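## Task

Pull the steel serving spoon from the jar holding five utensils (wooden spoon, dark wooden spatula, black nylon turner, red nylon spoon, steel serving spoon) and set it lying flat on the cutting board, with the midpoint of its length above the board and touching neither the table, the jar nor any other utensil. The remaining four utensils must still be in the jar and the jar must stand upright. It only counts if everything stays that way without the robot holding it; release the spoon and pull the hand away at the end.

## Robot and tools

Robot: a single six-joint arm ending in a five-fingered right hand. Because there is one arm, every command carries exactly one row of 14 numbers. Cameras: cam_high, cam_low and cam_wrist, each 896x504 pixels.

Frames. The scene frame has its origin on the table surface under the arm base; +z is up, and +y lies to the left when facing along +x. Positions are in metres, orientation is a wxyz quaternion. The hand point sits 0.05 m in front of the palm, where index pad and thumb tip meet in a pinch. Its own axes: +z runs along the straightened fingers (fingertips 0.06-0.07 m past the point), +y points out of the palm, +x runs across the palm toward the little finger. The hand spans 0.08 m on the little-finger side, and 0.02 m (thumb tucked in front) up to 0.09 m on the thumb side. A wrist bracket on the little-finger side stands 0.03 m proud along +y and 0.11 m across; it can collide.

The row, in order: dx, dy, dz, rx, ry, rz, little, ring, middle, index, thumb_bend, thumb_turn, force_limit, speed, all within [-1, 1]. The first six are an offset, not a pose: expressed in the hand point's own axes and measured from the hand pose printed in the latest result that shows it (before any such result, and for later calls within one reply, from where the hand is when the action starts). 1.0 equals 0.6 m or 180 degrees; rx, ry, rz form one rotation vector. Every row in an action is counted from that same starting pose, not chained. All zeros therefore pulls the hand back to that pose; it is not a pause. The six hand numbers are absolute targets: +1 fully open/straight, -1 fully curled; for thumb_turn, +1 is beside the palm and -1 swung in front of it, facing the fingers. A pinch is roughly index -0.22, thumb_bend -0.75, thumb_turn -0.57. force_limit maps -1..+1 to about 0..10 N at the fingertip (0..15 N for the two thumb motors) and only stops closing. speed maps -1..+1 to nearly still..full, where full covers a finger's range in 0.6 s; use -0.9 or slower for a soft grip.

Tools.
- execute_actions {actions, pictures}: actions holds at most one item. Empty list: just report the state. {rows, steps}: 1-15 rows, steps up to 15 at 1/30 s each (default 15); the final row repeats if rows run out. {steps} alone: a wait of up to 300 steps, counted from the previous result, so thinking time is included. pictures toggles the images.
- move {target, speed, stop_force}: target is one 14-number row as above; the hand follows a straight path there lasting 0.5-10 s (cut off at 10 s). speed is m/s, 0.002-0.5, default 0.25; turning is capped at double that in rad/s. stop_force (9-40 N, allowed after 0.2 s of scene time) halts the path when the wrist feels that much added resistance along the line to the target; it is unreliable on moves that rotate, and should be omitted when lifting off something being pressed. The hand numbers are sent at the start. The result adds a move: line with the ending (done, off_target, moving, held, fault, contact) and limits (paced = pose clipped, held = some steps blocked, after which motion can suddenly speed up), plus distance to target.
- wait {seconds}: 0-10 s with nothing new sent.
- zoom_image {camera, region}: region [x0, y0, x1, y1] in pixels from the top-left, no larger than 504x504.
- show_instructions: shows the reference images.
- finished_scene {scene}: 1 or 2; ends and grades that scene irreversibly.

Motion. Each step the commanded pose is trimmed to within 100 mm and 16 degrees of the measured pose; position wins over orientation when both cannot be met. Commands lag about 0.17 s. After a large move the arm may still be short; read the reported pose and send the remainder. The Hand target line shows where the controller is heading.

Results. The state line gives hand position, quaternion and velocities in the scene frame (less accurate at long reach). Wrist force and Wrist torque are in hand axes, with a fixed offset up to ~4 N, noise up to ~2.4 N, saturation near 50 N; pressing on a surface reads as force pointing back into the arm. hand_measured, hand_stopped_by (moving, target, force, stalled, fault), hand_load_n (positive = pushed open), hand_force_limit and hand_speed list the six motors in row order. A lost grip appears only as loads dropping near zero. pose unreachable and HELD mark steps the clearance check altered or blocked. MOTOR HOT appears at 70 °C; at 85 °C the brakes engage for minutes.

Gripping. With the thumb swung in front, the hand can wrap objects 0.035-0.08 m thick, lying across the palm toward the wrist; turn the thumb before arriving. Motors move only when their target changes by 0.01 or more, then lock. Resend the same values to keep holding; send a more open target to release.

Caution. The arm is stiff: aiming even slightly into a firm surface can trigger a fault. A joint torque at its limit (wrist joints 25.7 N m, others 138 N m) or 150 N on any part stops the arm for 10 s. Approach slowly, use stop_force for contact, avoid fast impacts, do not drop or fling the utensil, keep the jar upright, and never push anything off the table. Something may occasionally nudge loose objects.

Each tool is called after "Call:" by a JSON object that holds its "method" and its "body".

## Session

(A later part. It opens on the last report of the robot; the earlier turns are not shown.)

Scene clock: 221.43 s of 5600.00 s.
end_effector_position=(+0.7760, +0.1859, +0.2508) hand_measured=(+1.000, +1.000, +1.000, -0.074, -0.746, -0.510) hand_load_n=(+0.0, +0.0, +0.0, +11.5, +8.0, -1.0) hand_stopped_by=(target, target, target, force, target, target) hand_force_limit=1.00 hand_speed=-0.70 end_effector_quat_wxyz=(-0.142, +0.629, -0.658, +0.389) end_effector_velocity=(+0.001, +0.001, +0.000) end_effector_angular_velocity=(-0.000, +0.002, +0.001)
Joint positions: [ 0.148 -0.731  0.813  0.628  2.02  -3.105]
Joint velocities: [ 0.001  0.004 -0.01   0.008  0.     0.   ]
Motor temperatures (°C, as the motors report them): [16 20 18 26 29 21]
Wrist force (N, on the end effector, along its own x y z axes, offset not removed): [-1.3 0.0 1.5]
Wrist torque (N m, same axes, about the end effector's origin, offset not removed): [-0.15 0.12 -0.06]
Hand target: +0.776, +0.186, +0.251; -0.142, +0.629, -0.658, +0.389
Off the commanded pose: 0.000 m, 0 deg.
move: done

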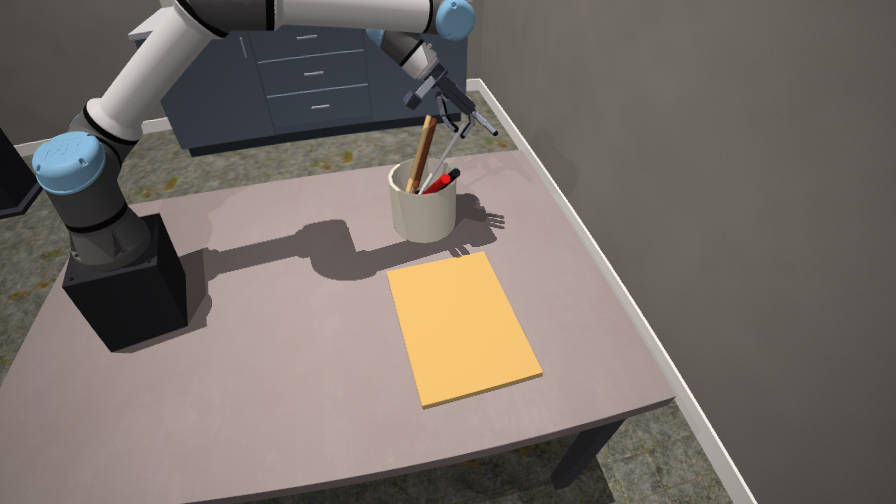

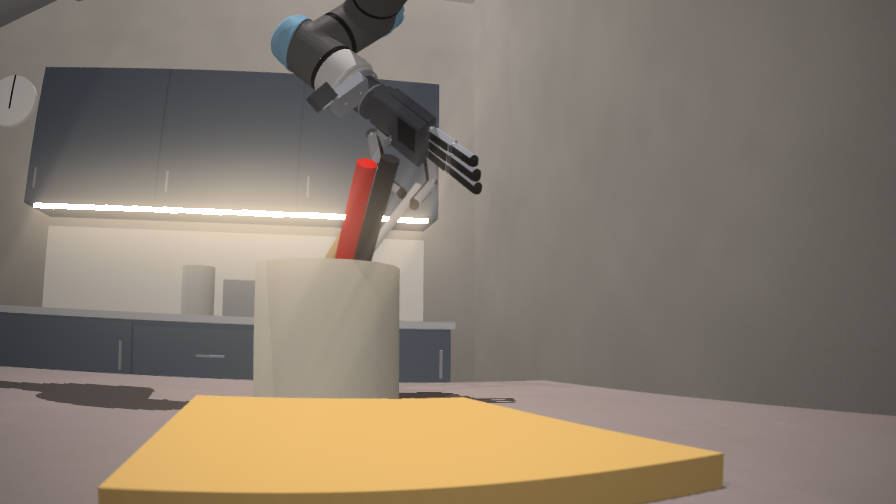

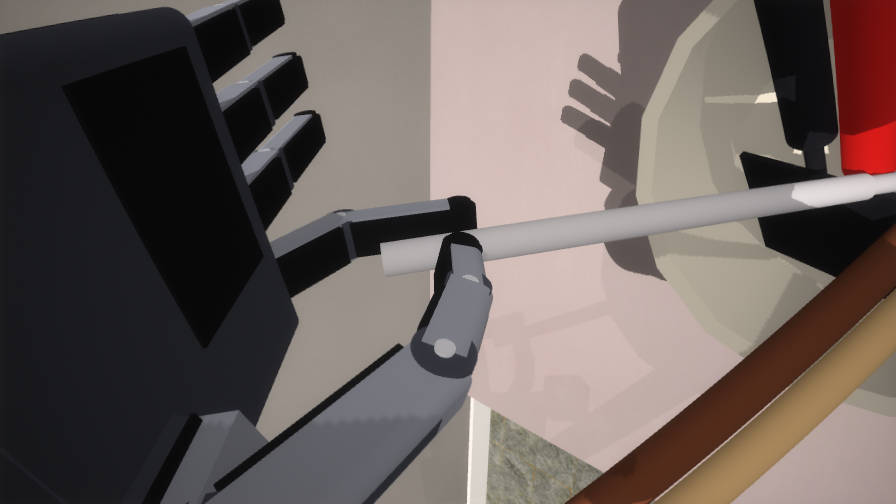

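Call:
{"method": "move", "body": {"target": [0.006,-0.055,-0.03,0.018,-0.002,0.01,1,1,1,-0.4,-0.75,-0.51,1.0,-0.7], "speed": 0.03}}

Scene clock: 228.70 s of 5600.00 s.
end_effector_position=(+0.7868, +0.1915, +0.2863) hand_measured=(+1.000, +1.000, +1.000, -0.074, -0.746, -0.510) hand_load_n=(+0.0, +0.0, +0.0, +11.0, +8.0, -1.0) hand_stopped_by=(target, target, target, force, target, target) hand_force_limit=1.00 hand_speed=-0.70 end_effector_quat_wxyz=(-0.168, +0.615, -0.656, +0.403) end_effector_velocity=(+0.001, +0.000, +0.001) end_effector_angular_velocity=(+0.001, -0.003, +0.000)
Joint positions: [ 0.151 -0.767  0.799  0.617  2.019 -3.098]
Joint velocities: [ 0.    -0.001 -0.001 -0.    -0.     0.   ]
Motor temperatures (°C, as the motors report them): [16 20 18 26 29 21]
Wrist force (N, on the end effector, along its own x y z axes, offset not removed): [-3.0 2.0 3.0]
Wrist torque (N m, same axes, about the end effector's origin, offset not removed): [-0.04 0.43 -0.08]
Hand target: +0.787, +0.192, +0.286; -0.168, +0.615, -0.656, +0.403
Off the commanded pose: 0.000 m, 0 deg.
After step 90, 2.70 s passed at rest.
move: done

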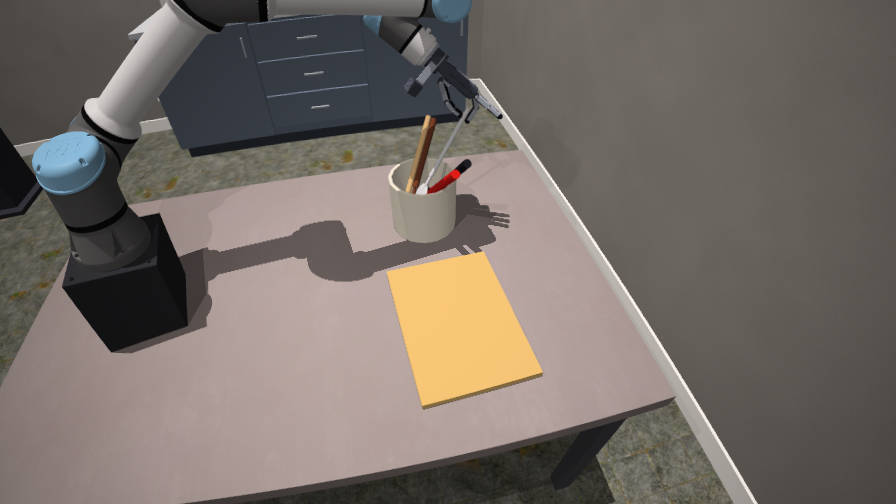

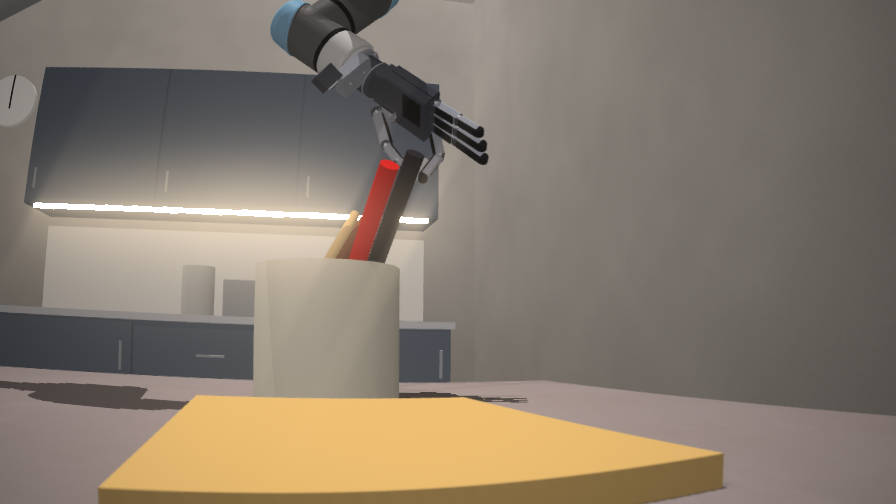

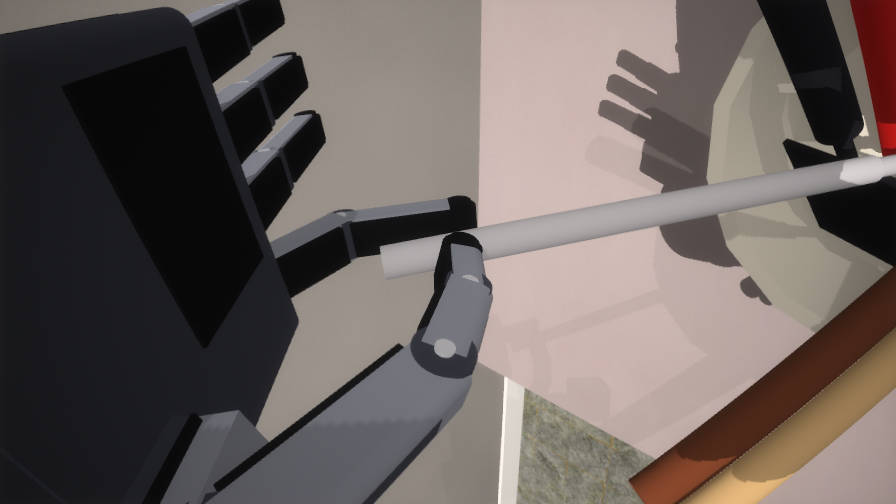

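Call:
{"method": "zoom_image", "body": {"camera": "cam_high", "region": [370, 90, 520, 250]}}

Region (370, 90, 520, 250) of cam_high's 896x504 image, scaled by 3.150, with more detail than that image has; it fills the left 472 columns of this view, and the rest is white.

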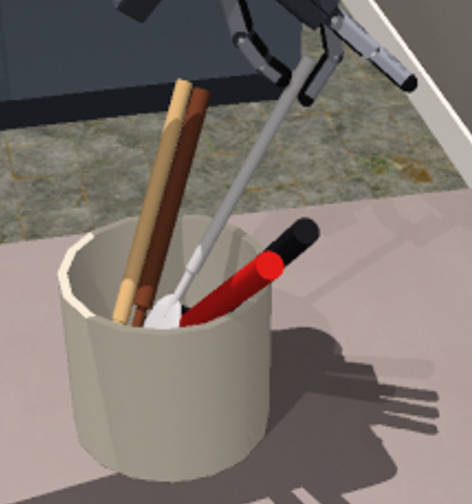

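Call:
{"method": "move", "body": {"target": [0.05,-0.035,-0.09,0.048,-0.005,0.027,1,1,1,-0.4,-0.75,-0.51,1.0,-0.7], "speed": 0.04}}

Scene clock: 241.37 s of 5600.00 s.
end_effector_position=(+0.7567, +0.1822, +0.3432) hand_measured=(+1.000, +1.000, +1.000, -0.074, -0.744, -0.510) hand_load_n=(+0.0, +0.0, +0.0, +11.5, +9.5, -0.5) hand_stopped_by=(target, target, target, force, target, target) hand_force_limit=1.00 hand_speed=-0.70 end_effector_quat_wxyz=(+0.236, -0.576, +0.649, -0.438) end_effector_velocity=(-0.001, -0.000, +0.001) end_effector_angular_velocity=(+0.001, -0.005, +0.000)
Joint positions: [ 0.139 -1.015  1.13   0.364  2.    -3.092]
Joint velocities: [-0.    -0.006  0.009 -0.008 -0.001 -0.   ]
Motor temperatures (°C, as the motors report them): [16 20 18 26 29 21]
Wrist force (N, on the end effector, along its own x y z axes, offset not removed): [-1.1 0.3 1.6]
Wrist torque (N m, same axes, about the end effector's origin, offset not removed): [-0.10 0.15 -0.06]
Hand target: +0.757, +0.182, +0.343; +0.236, -0.576, +0.648, -0.439
Off the commanded pose: 0.000 m, 0 deg.
After step 90, 7.17 s passed at rest.
move: done

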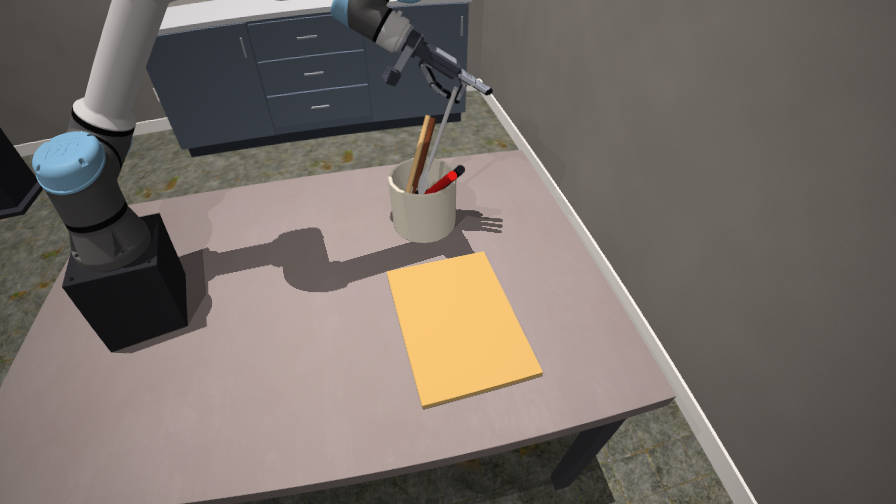

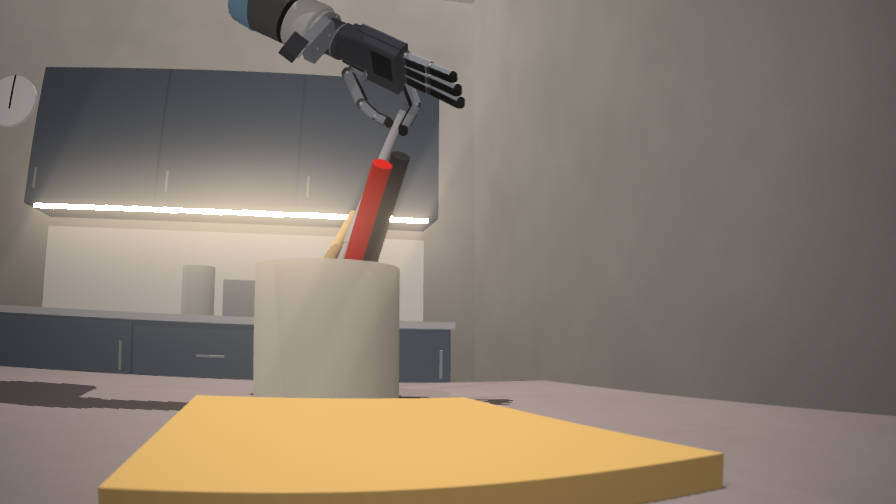

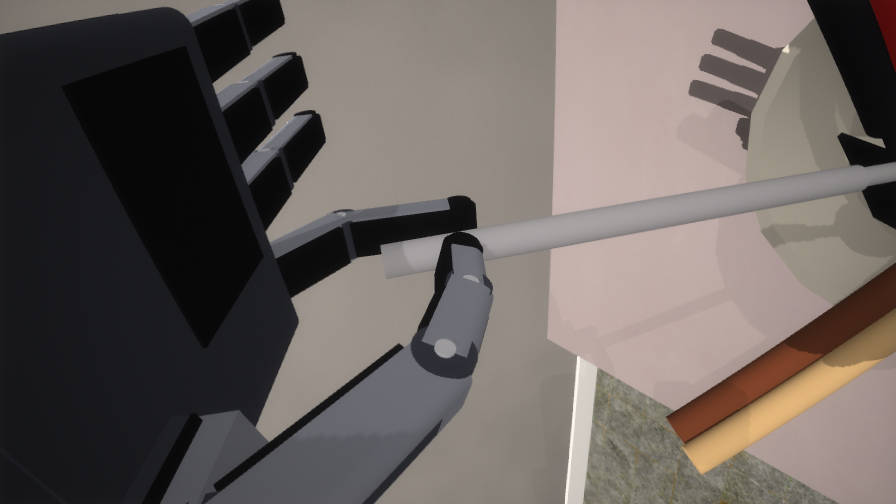

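Call:
{"method": "zoom_image", "body": {"camera": "cam_high", "region": [370, 70, 520, 250]}}

Region (370, 70, 520, 250) of cam_high's 896x504 image, scaled by 2.800, with more detail than that image has.

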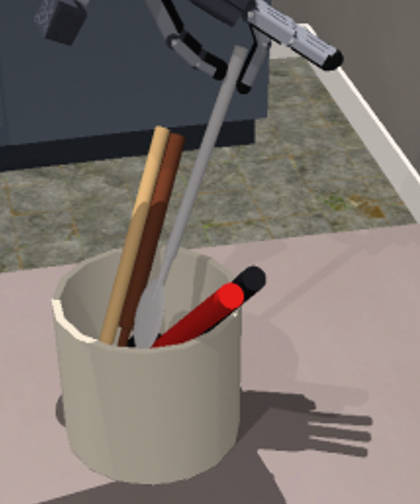

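Call:
{"method": "move", "body": {"target": [0.145,-0.075,-0.218,0.104,-0.013,0.063,1,1,1,-0.4,-0.75,-0.51,1.0,-0.7], "speed": 0.07}}

Scene clock: 258.57 s of 5600.00 s.
end_effector_position=(+0.6554, +0.1402, +0.4640) hand_measured=(+1.000, +1.000, +1.000, -0.074, -0.746, -0.510) hand_load_n=(+0.0, +0.0, +0.0, +10.5, +5.0, -0.5) hand_stopped_by=(target, target, target, force, target, target) hand_force_limit=1.00 hand_speed=-0.70 end_effector_quat_wxyz=(+0.381, -0.472, +0.617, -0.501) end_effector_velocity=(-0.001, +0.000, +0.001) end_effector_angular_velocity=(+0.001, -0.003, +0.002)
Joint positions: [ 0.055 -1.534  1.709 -0.059  1.9   -3.051]
Joint velocities: [ 0.    -0.004  0.004 -0.004 -0.002  0.   ]
Motor temperatures (°C, as the motors report them): [16 20 18 26 29 21]
Wrist force (N, on the end effector, along its own x y z axes, offset not removed): [-2.1 0.9 1.7]
Wrist torque (N m, same axes, about the end effector's origin, offset not removed): [-0.21 0.27 -0.08]
Hand target: +0.655, +0.140, +0.464; +0.381, -0.472, +0.617, -0.501
Off the commanded pose: 0.000 m, 0 deg.
After step 90, 11.03 s passed at rest.
move: done

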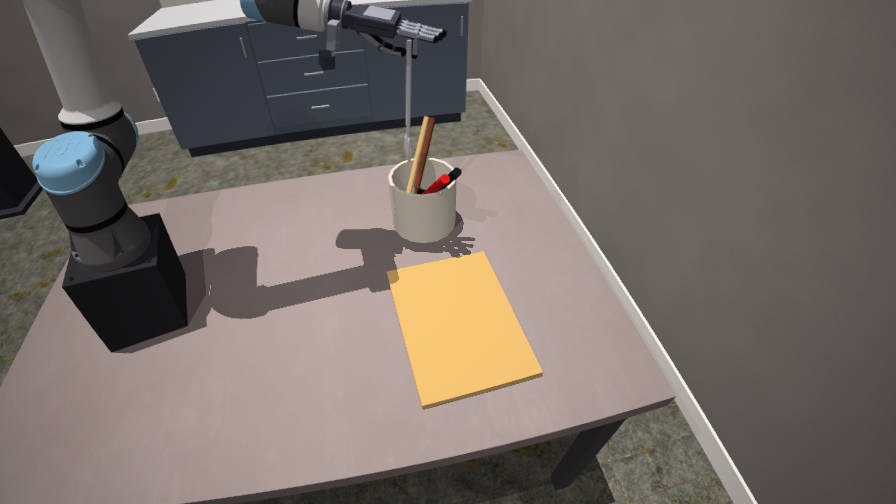

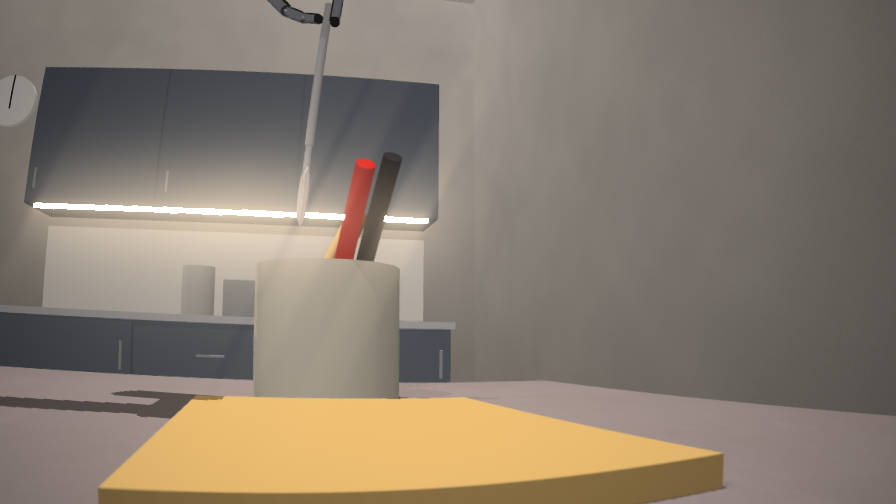

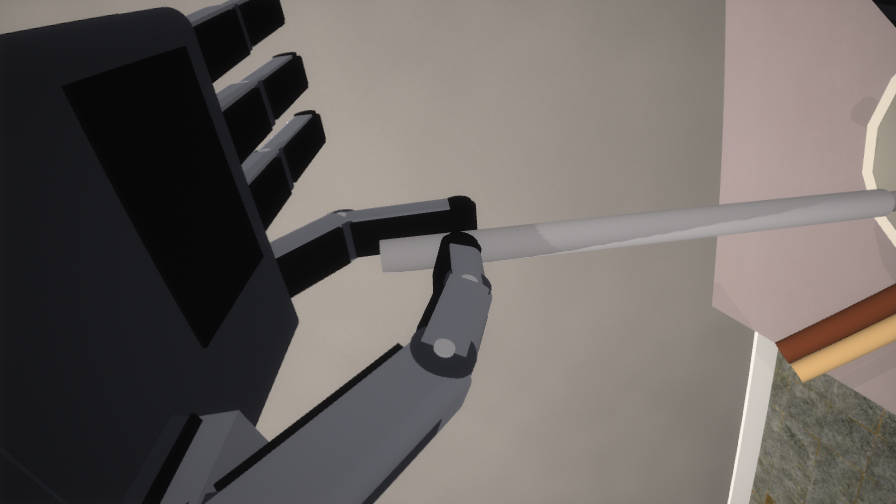

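Call:
{"method": "zoom_image", "body": {"camera": "cam_low", "region": [250, 100, 370, 250]}}

Call:
{"method": "zoom_image", "body": {"camera": "cam_high", "region": [360, 90, 480, 230]}}

Region (250, 100, 370, 250) of cam_low's 896x504 image, scaled by 3.360, with more detail than that image has; it fills the left 403 columns of this view, and the rest is white.

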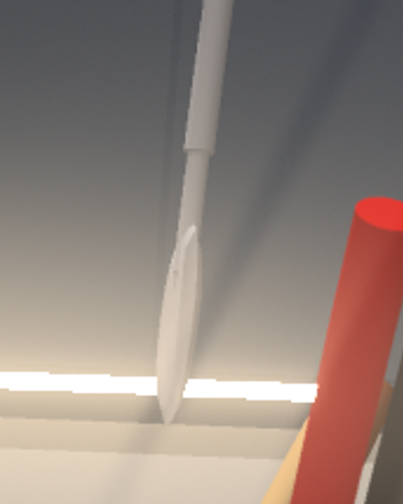

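Region (360, 90, 480, 230) of cam_high's 896x504 image, scaled by 3.600, with more detail than that image has; it fills the left 432 columns of this view, and the rest is white.

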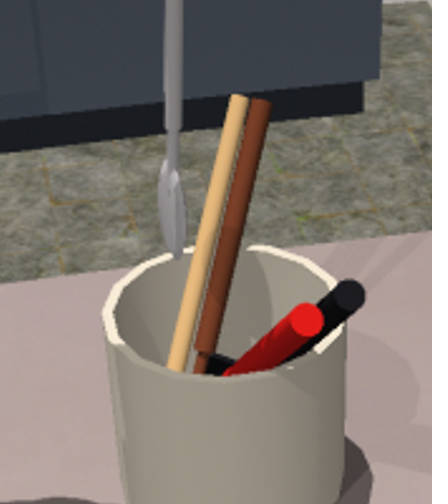

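Call:
{"method": "move", "body": {"target": [0.234,0.011,0.032,0.022,-0.125,-0.0265,0.15,0.15,0.15,-0.4,-0.75,-0.51,1.0,-0.7], "speed": 0.1}}

Scene clock: 307.30 s of 5600.00 s.
end_effector_position=(+0.6354, +0.0006, +0.4536) hand_measured=(+0.150, +0.150, +0.150, -0.074, -0.746, -0.510) hand_load_n=(+0.0, +0.0, +0.0, +10.5, +5.0, -0.5) hand_stopped_by=(target, target, target, force, target, target) hand_force_limit=1.00 hand_speed=-0.70 end_effector_quat_wxyz=(-0.489, +0.572, -0.494, +0.435) end_effector_velocity=(+0.000, -0.001, +0.001) end_effector_angular_velocity=(-0.000, -0.002, +0.009)
Joint positions: [-0.58  -1.645  1.905 -0.22   0.877 -3.17 ]
Joint velocities: [-0.006  0.003 -0.003 -0.003 -0.016 -0.   ]
Motor temperatures (°C, as the motors report them): [16 20 18 26 29 21]
Wrist force (N, on the end effector, along its own x y z axes, offset not removed): [-2.1 1.4 1.3]
Wrist torque (N m, same axes, about the end effector's origin, offset not removed): [-0.10 0.38 -0.06]
Hand target: +0.635, +0.000, +0.454; -0.489, +0.573, -0.494, +0.435
Off the commanded pose: 0.001 m, 0 deg.
After step 90, 43.27 s passed at rest.
move: done

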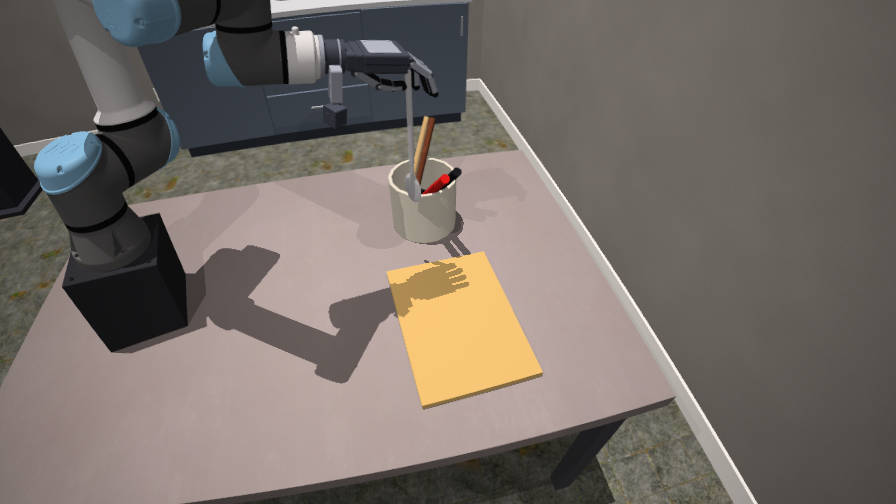

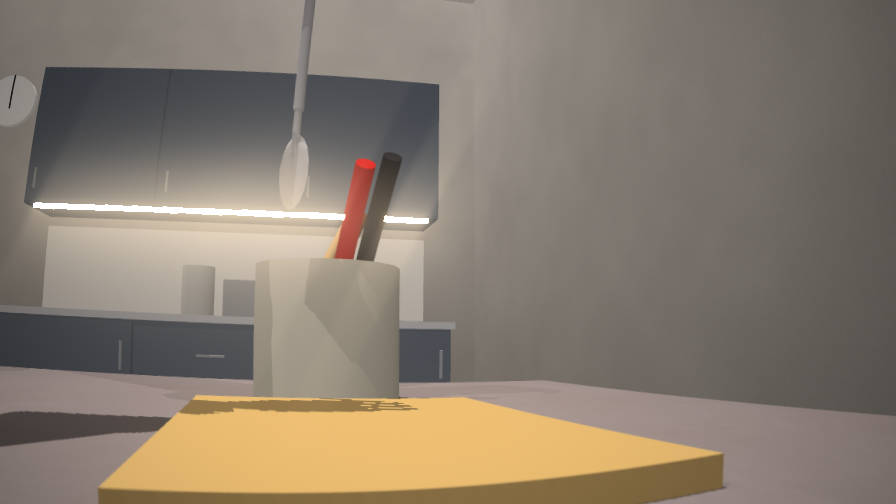

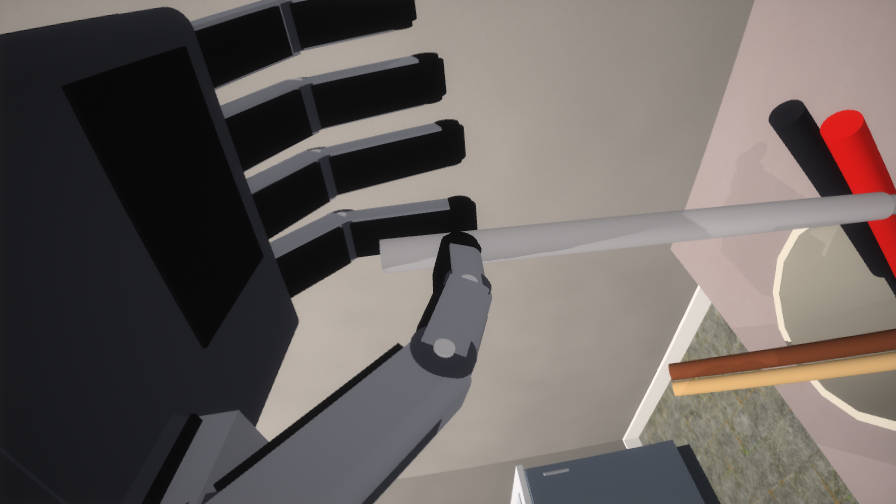

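Call:
{"method": "move", "body": {"target": [0.32,0.275,0.046,0.023,0.009,-0.062,-0.5,-0.5,0.15,-0.4,-0.75,-0.51,1.0,-0.7], "speed": 0.12}}

Scene clock: 330.60 s of 5600.00 s.
end_effector_position=(+0.6653, -0.1916, +0.2896) hand_measured=(-0.500, -0.500, +0.150, -0.074, -0.746, -0.510) hand_load_n=(+0.0, +0.0, +0.0, +10.5, +5.0, +0.0) hand_stopped_by=(target, target, target, force, target, target) hand_force_limit=1.00 hand_speed=-0.70 end_effector_quat_wxyz=(-0.457, +0.594, -0.427, +0.506) end_effector_velocity=(+0.000, -0.001, -0.001) end_effector_angular_velocity=(+0.000, -0.001, -0.000)
Joint positions: [-0.846 -1.223  1.932 -0.784  0.633 -3.279]
Joint velocities: [-0.001  0.003 -0.001 -0.004 -0.001  0.002]
Motor temperatures (°C, as the motors report them): [16 20 18 26 29 21]
Wrist force (N, on the end effector, along its own x y z axes, offset not removed): [-1.7 0.5 1.0]
Wrist torque (N m, same axes, about the end effector's origin, offset not removed): [-0.16 0.24 0.01]
Hand target: +0.665, -0.192, +0.290; -0.457, +0.594, -0.427, +0.506
Off the commanded pose: 0.000 m, 0 deg.
After step 90, 17.67 s passed at rest.
move: done

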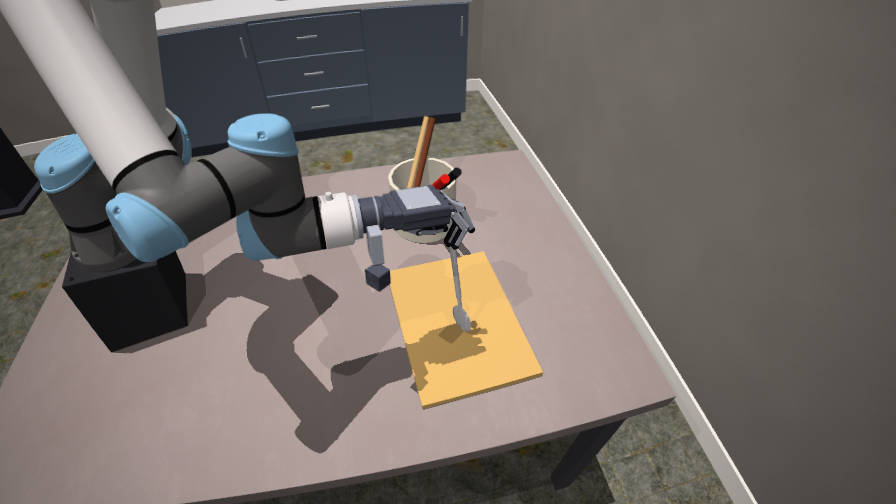

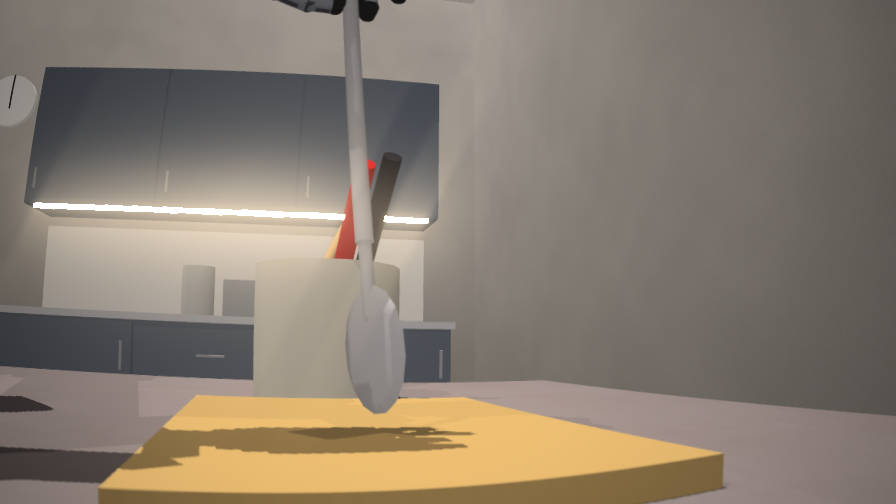

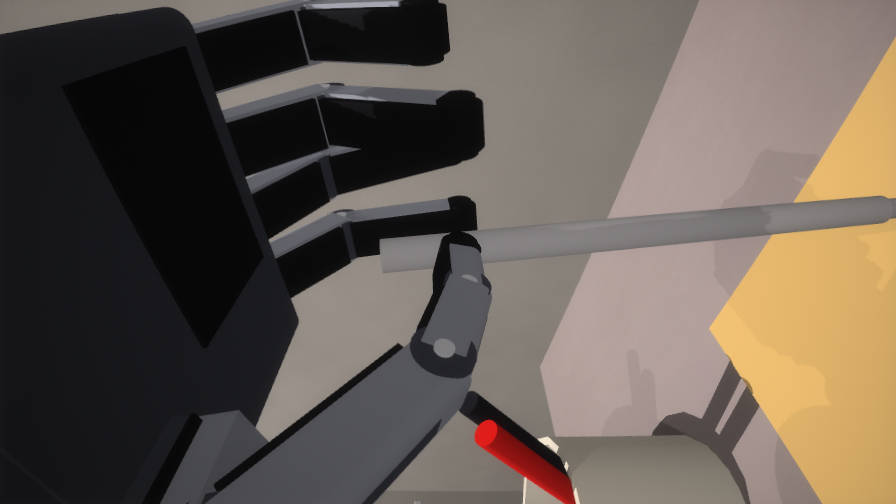

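Call:
{"method": "move", "body": {"target": [-0.188,0.049,-0.054,0.023,-0.028,-0.147,-0.5,-0.5,0.15,-0.4,-0.75,-0.51,1.0,-0.7], "speed": 0.07}}

Scene clock: 360.27 s of 5600.00 s.
end_effector_position=(+0.6179, -0.0924, +0.2395) hand_measured=(-0.500, -0.500, +0.150, -0.074, -0.750, -0.510) hand_load_n=(+0.0, +0.0, +0.0, +12.0, +0.5, +0.0) hand_stopped_by=(target, target, target, force, target, target) hand_force_limit=1.00 hand_speed=-0.70 end_effector_quat_wxyz=(-0.369, +0.680, -0.241, +0.586) end_effector_velocity=(-0.001, +0.001, -0.000) end_effector_angular_velocity=(-0.008, -0.003, +0.001)
Joint positions: [-0.737 -1.276  2.236 -1.083  0.635 -3.708]
Joint velocities: [ 0.001 -0.001  0.004 -0.004  0.001 -0.007]
Motor temperatures (°C, as the motors report them): [16 20 18 26 29 21]
Wrist force (N, on the end effector, along its own x y z axes, offset not removed): [-1.9 1.5 1.1]
Wrist torque (N m, same axes, about the end effector's origin, offset not removed): [0.02 0.25 -0.02]
Hand target: +0.618, -0.092, +0.239; -0.369, +0.680, -0.241, +0.586
Off the commanded pose: 0.000 m, 0 deg.
After step 90, 22.93 s passed at rest.
move: done

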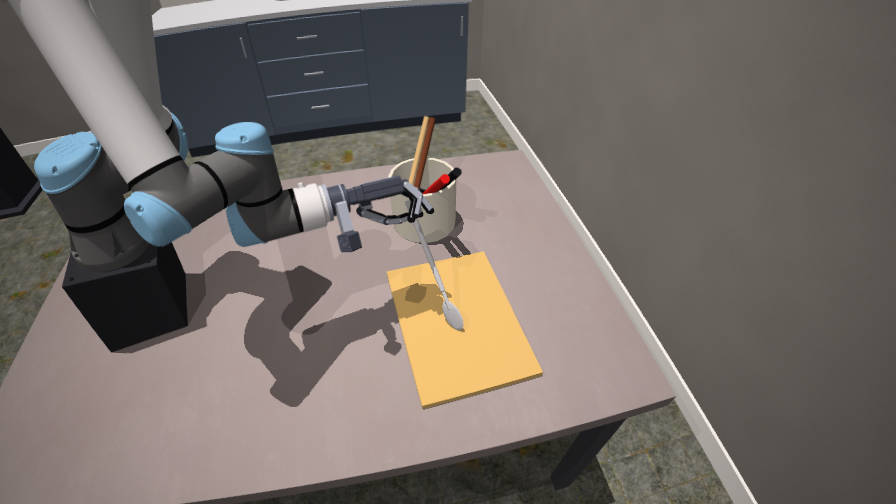

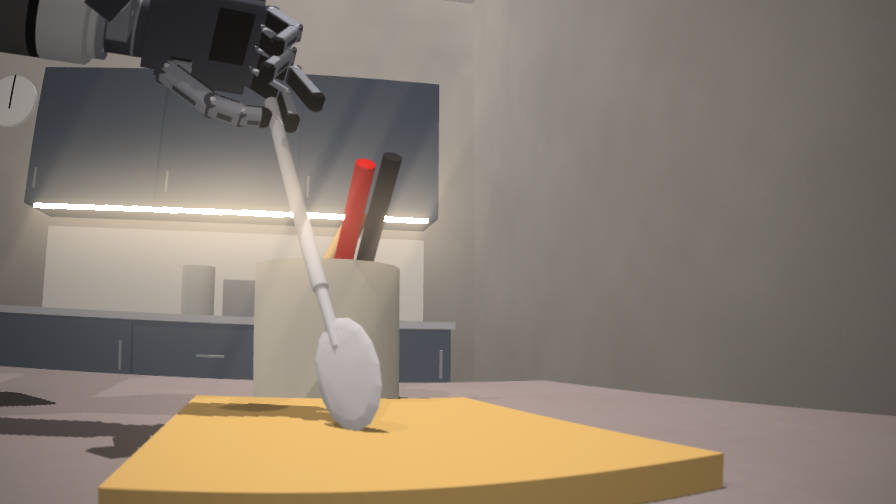

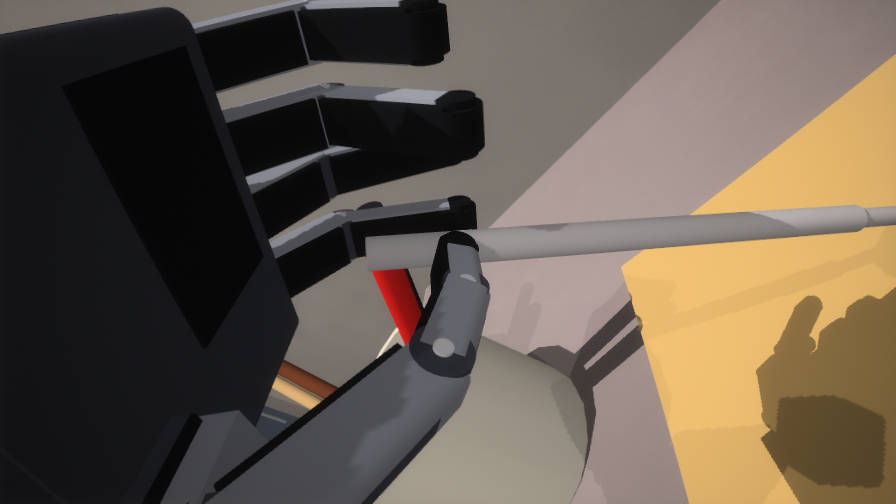

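Call:
{"method": "move", "body": {"target": [-0.1875,0.008,-0.042,0.0205,-0.035,-0.143,-0.5,-0.5,0.15,-0.4,-0.75,-0.51,1.0,-0.7], "speed": 0.07}}

Scene clock: 377.83 s of 5600.00 s.
end_effector_position=(+0.5717, -0.0155, +0.1673) hand_measured=(-0.500, -0.500, +0.150, -0.074, -0.750, -0.510) hand_load_n=(+0.0, +0.0, +0.0, +12.0, +1.0, +0.0) hand_stopped_by=(target, target, target, force, target, target) hand_force_limit=1.00 hand_speed=-0.70 end_effector_quat_wxyz=(-0.263, +0.735, -0.045, +0.623) end_effector_velocity=(-0.001, +0.000, -0.001) end_effector_angular_velocity=(-0.008, -0.002, +0.001)
Joint positions: [-0.624 -1.135  2.41  -1.322  0.627 -4.224]
Joint velocities: [ 0.001  0.004  0.002 -0.004  0.001 -0.01 ]
Motor temperatures (°C, as the motors report them): [16 20 18 26 29 21]
Wrist force (N, on the end effector, along its own x y z axes, offset not removed): [-0.1 -0.2 1.9]
Wrist torque (N m, same axes, about the end effector's origin, offset not removed): [-0.32 -0.11 0.06]
Hand target: +0.572, -0.015, +0.167; -0.263, +0.735, -0.045, +0.623
Off the commanded pose: 0.000 m, 0 deg.
After step 90, 10.90 s passed at rest.
move: done

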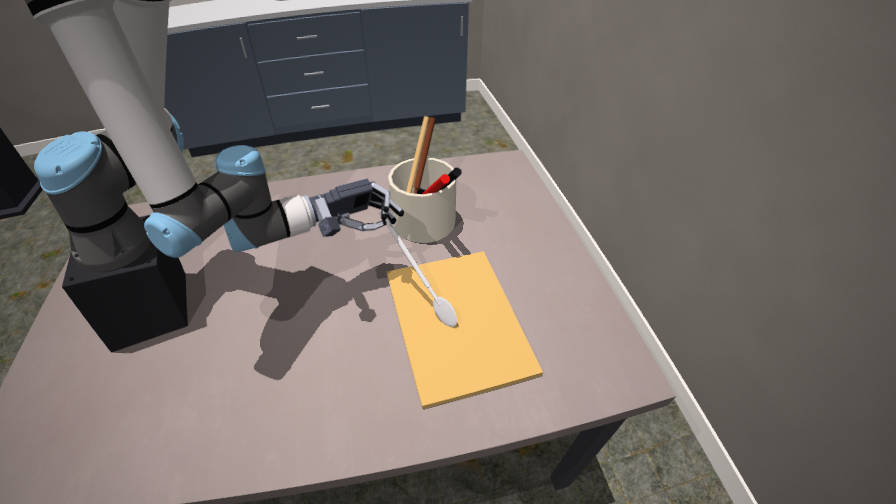

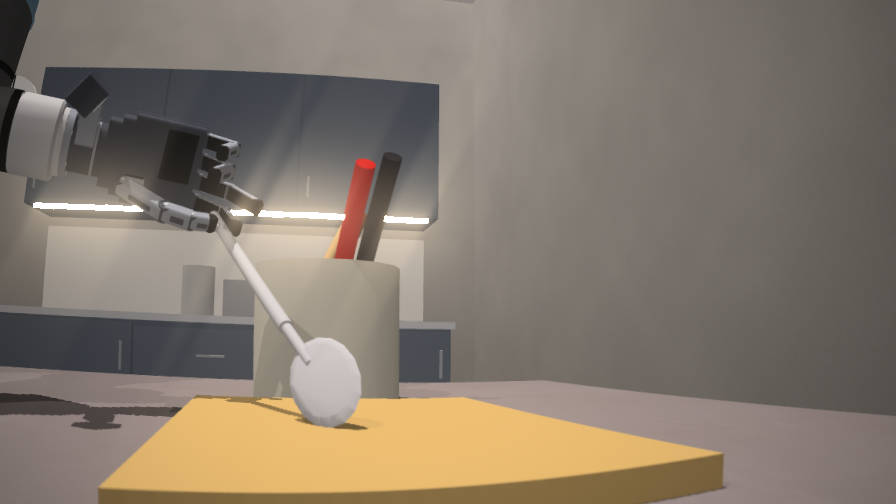

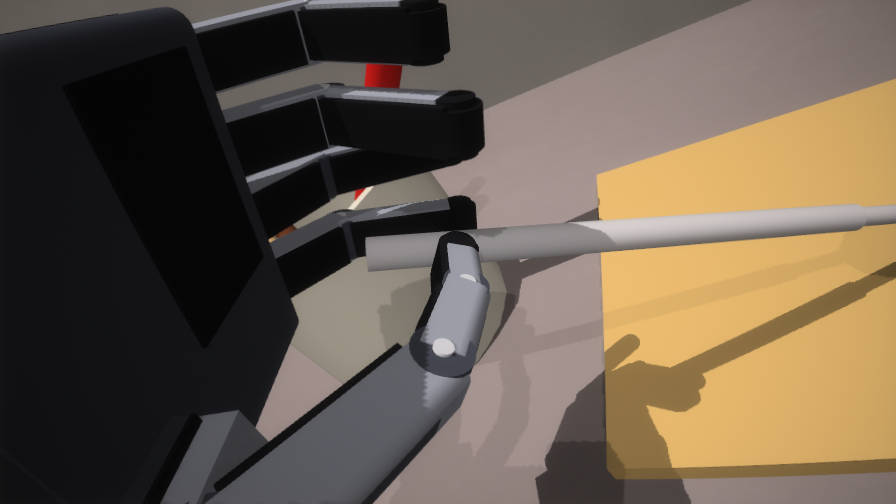

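Call:
{"method": "move", "body": {"target": [-0.15,0.018,-0.005,-0.010,-0.091,-0.127,-0.5,-0.5,0.15,-0.4,-0.75,-0.51,1.0,-0.7], "speed": 0.07}}

Scene clock: 393.27 s of 5600.00 s.
end_effector_position=(+0.5519, +0.0095, +0.0826) hand_measured=(-0.500, -0.500, +0.150, -0.074, -0.748, -0.510) hand_load_n=(+0.0, +0.0, +0.0, +12.5, +2.0, -0.5) hand_stopped_by=(target, target, target, force, target, target) hand_force_limit=1.00 hand_speed=-0.70 end_effector_quat_wxyz=(-0.127, +0.814, +0.129, +0.551) end_effector_velocity=(+0.000, -0.000, -0.001) end_effector_angular_velocity=(-0.011, +0.003, +0.002)
Joint positions: [-0.505 -0.961  2.303 -0.96   0.742 -4.947]
Joint velocities: [ 0.003  0.002 -0.003  0.008  0.006 -0.014]
Motor temperatures (°C, as the motors report them): [16 20 18 26 29 21]
Wrist force (N, on the end effector, along its own x y z axes, offset not removed): [-0.3 -1.3 0.6]
Wrist torque (N m, same axes, about the end effector's origin, offset not removed): [-0.31 0.04 0.05]
Hand target: +0.552, +0.010, +0.082; -0.127, +0.814, +0.129, +0.551
Off the commanded pose: 0.000 m, 0 deg.
After step 90, 8.60 s passed at rest.
move: done

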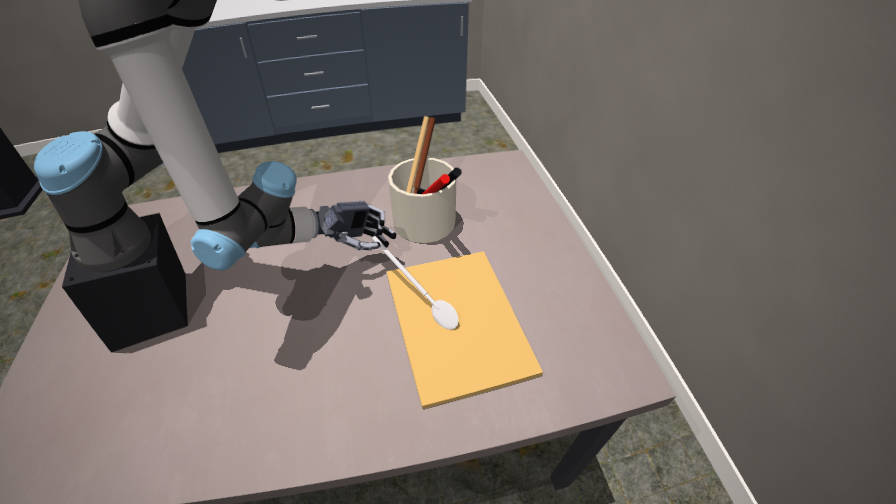

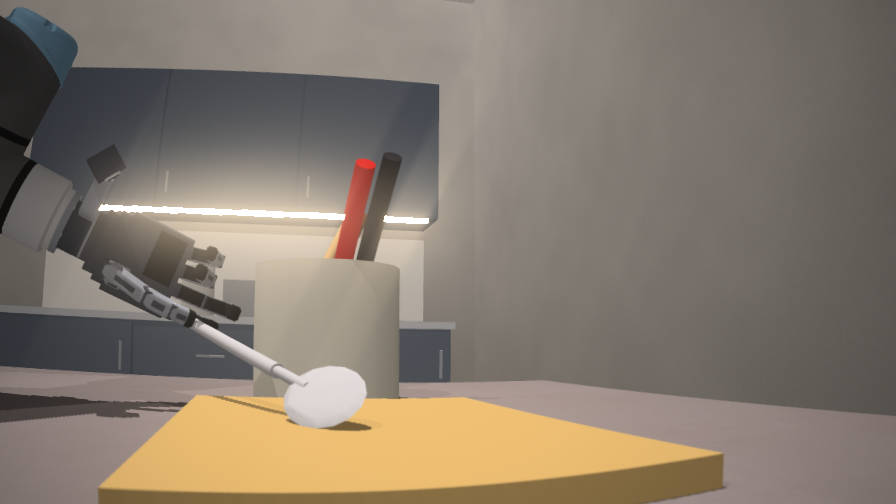

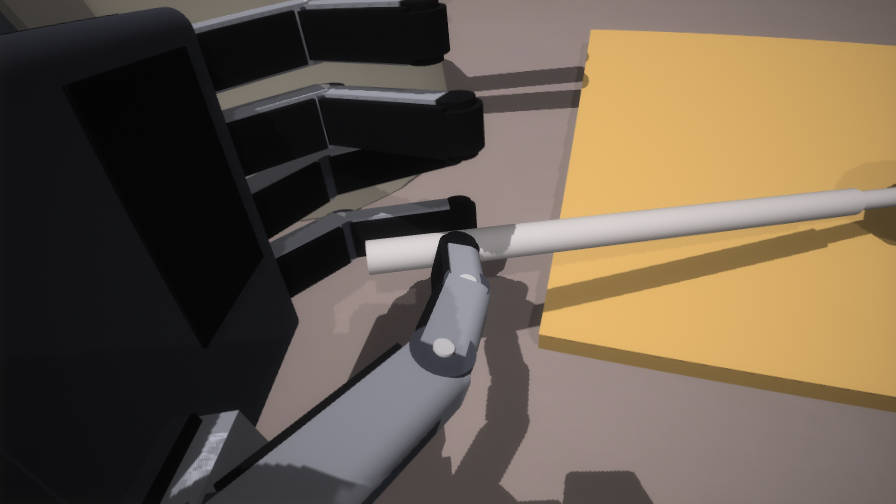

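Call:
{"method": "move", "body": {"target": [-0.057,0.017,0.024,-0.0136,0.005,-0.036,-0.5,-0.5,0.15,-0.4,-0.75,-0.66,1.0,-0.88], "speed": 0.04}}

Scene clock: 406.33 s of 5600.00 s.
end_effector_position=(+0.5557, +0.0027, +0.0451) hand_measured=(-0.500, -0.500, +0.150, -0.074, -0.750, -0.660) hand_load_n=(+0.0, +0.0, +0.0, +12.0, -0.5, -0.5) hand_stopped_by=(target, target, target, force, target, target) hand_force_limit=1.00 hand_speed=-0.88 end_effector_quat_wxyz=(-0.080, +0.804, +0.162, +0.567) end_effector_velocity=(+0.000, +0.000, -0.001) end_effector_angular_velocity=(-0.004, -0.002, +0.001)
Joint positions: [-0.48  -0.818  2.288 -1.134  0.802 -5.02 ]
Joint velocities: [ 0.002  0.006 -0.001 -0.007  0.003 -0.002]
Motor temperatures (°C, as the motors report them): [16 20 18 26 29 21]
Wrist force (N, on the end effector, along its own x y z axes, offset not removed): [-1.8 -1.8 1.1]
Wrist torque (N m, same axes, about the end effector's origin, offset not removed): [-0.29 0.21 -0.05]
Hand target: +0.556, +0.003, +0.045; -0.080, +0.804, +0.162, +0.567
Off the commanded pose: 0.000 m, 0 deg.
After step 90, 8.23 s passed at rest.
move: done

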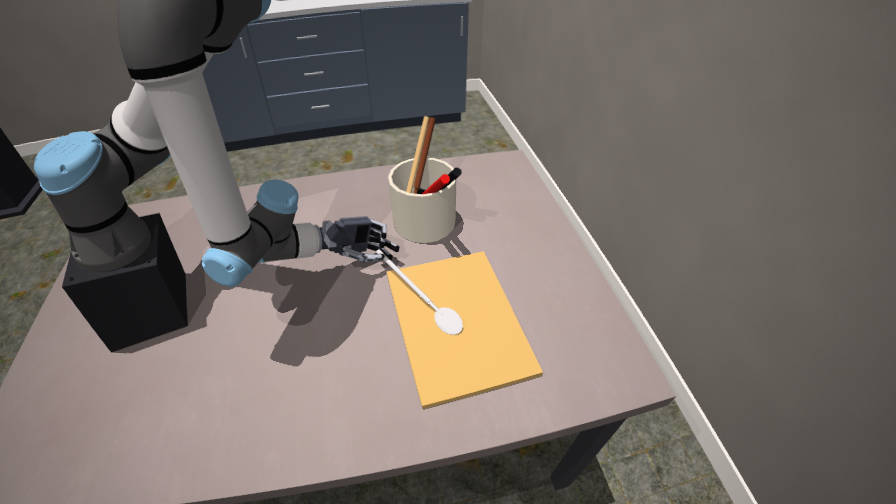

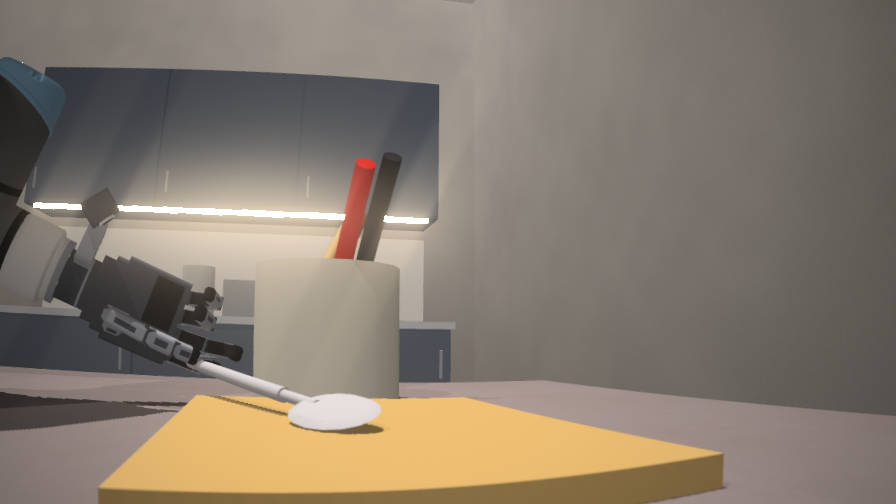

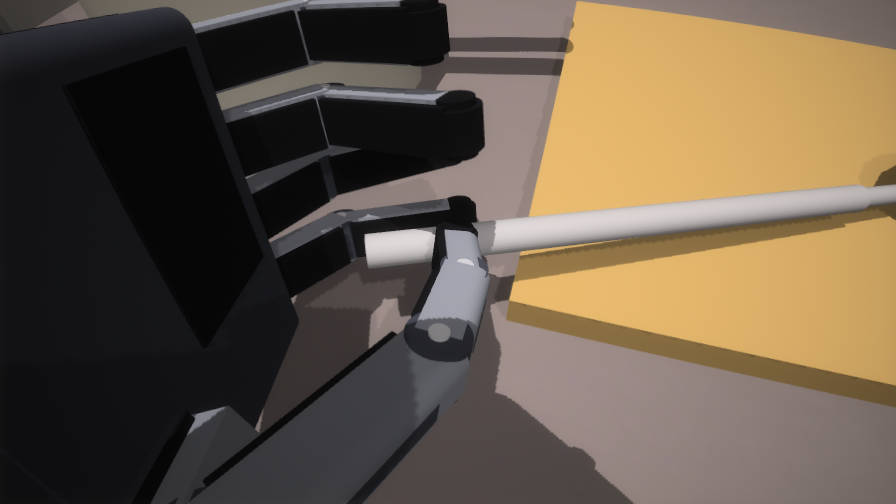

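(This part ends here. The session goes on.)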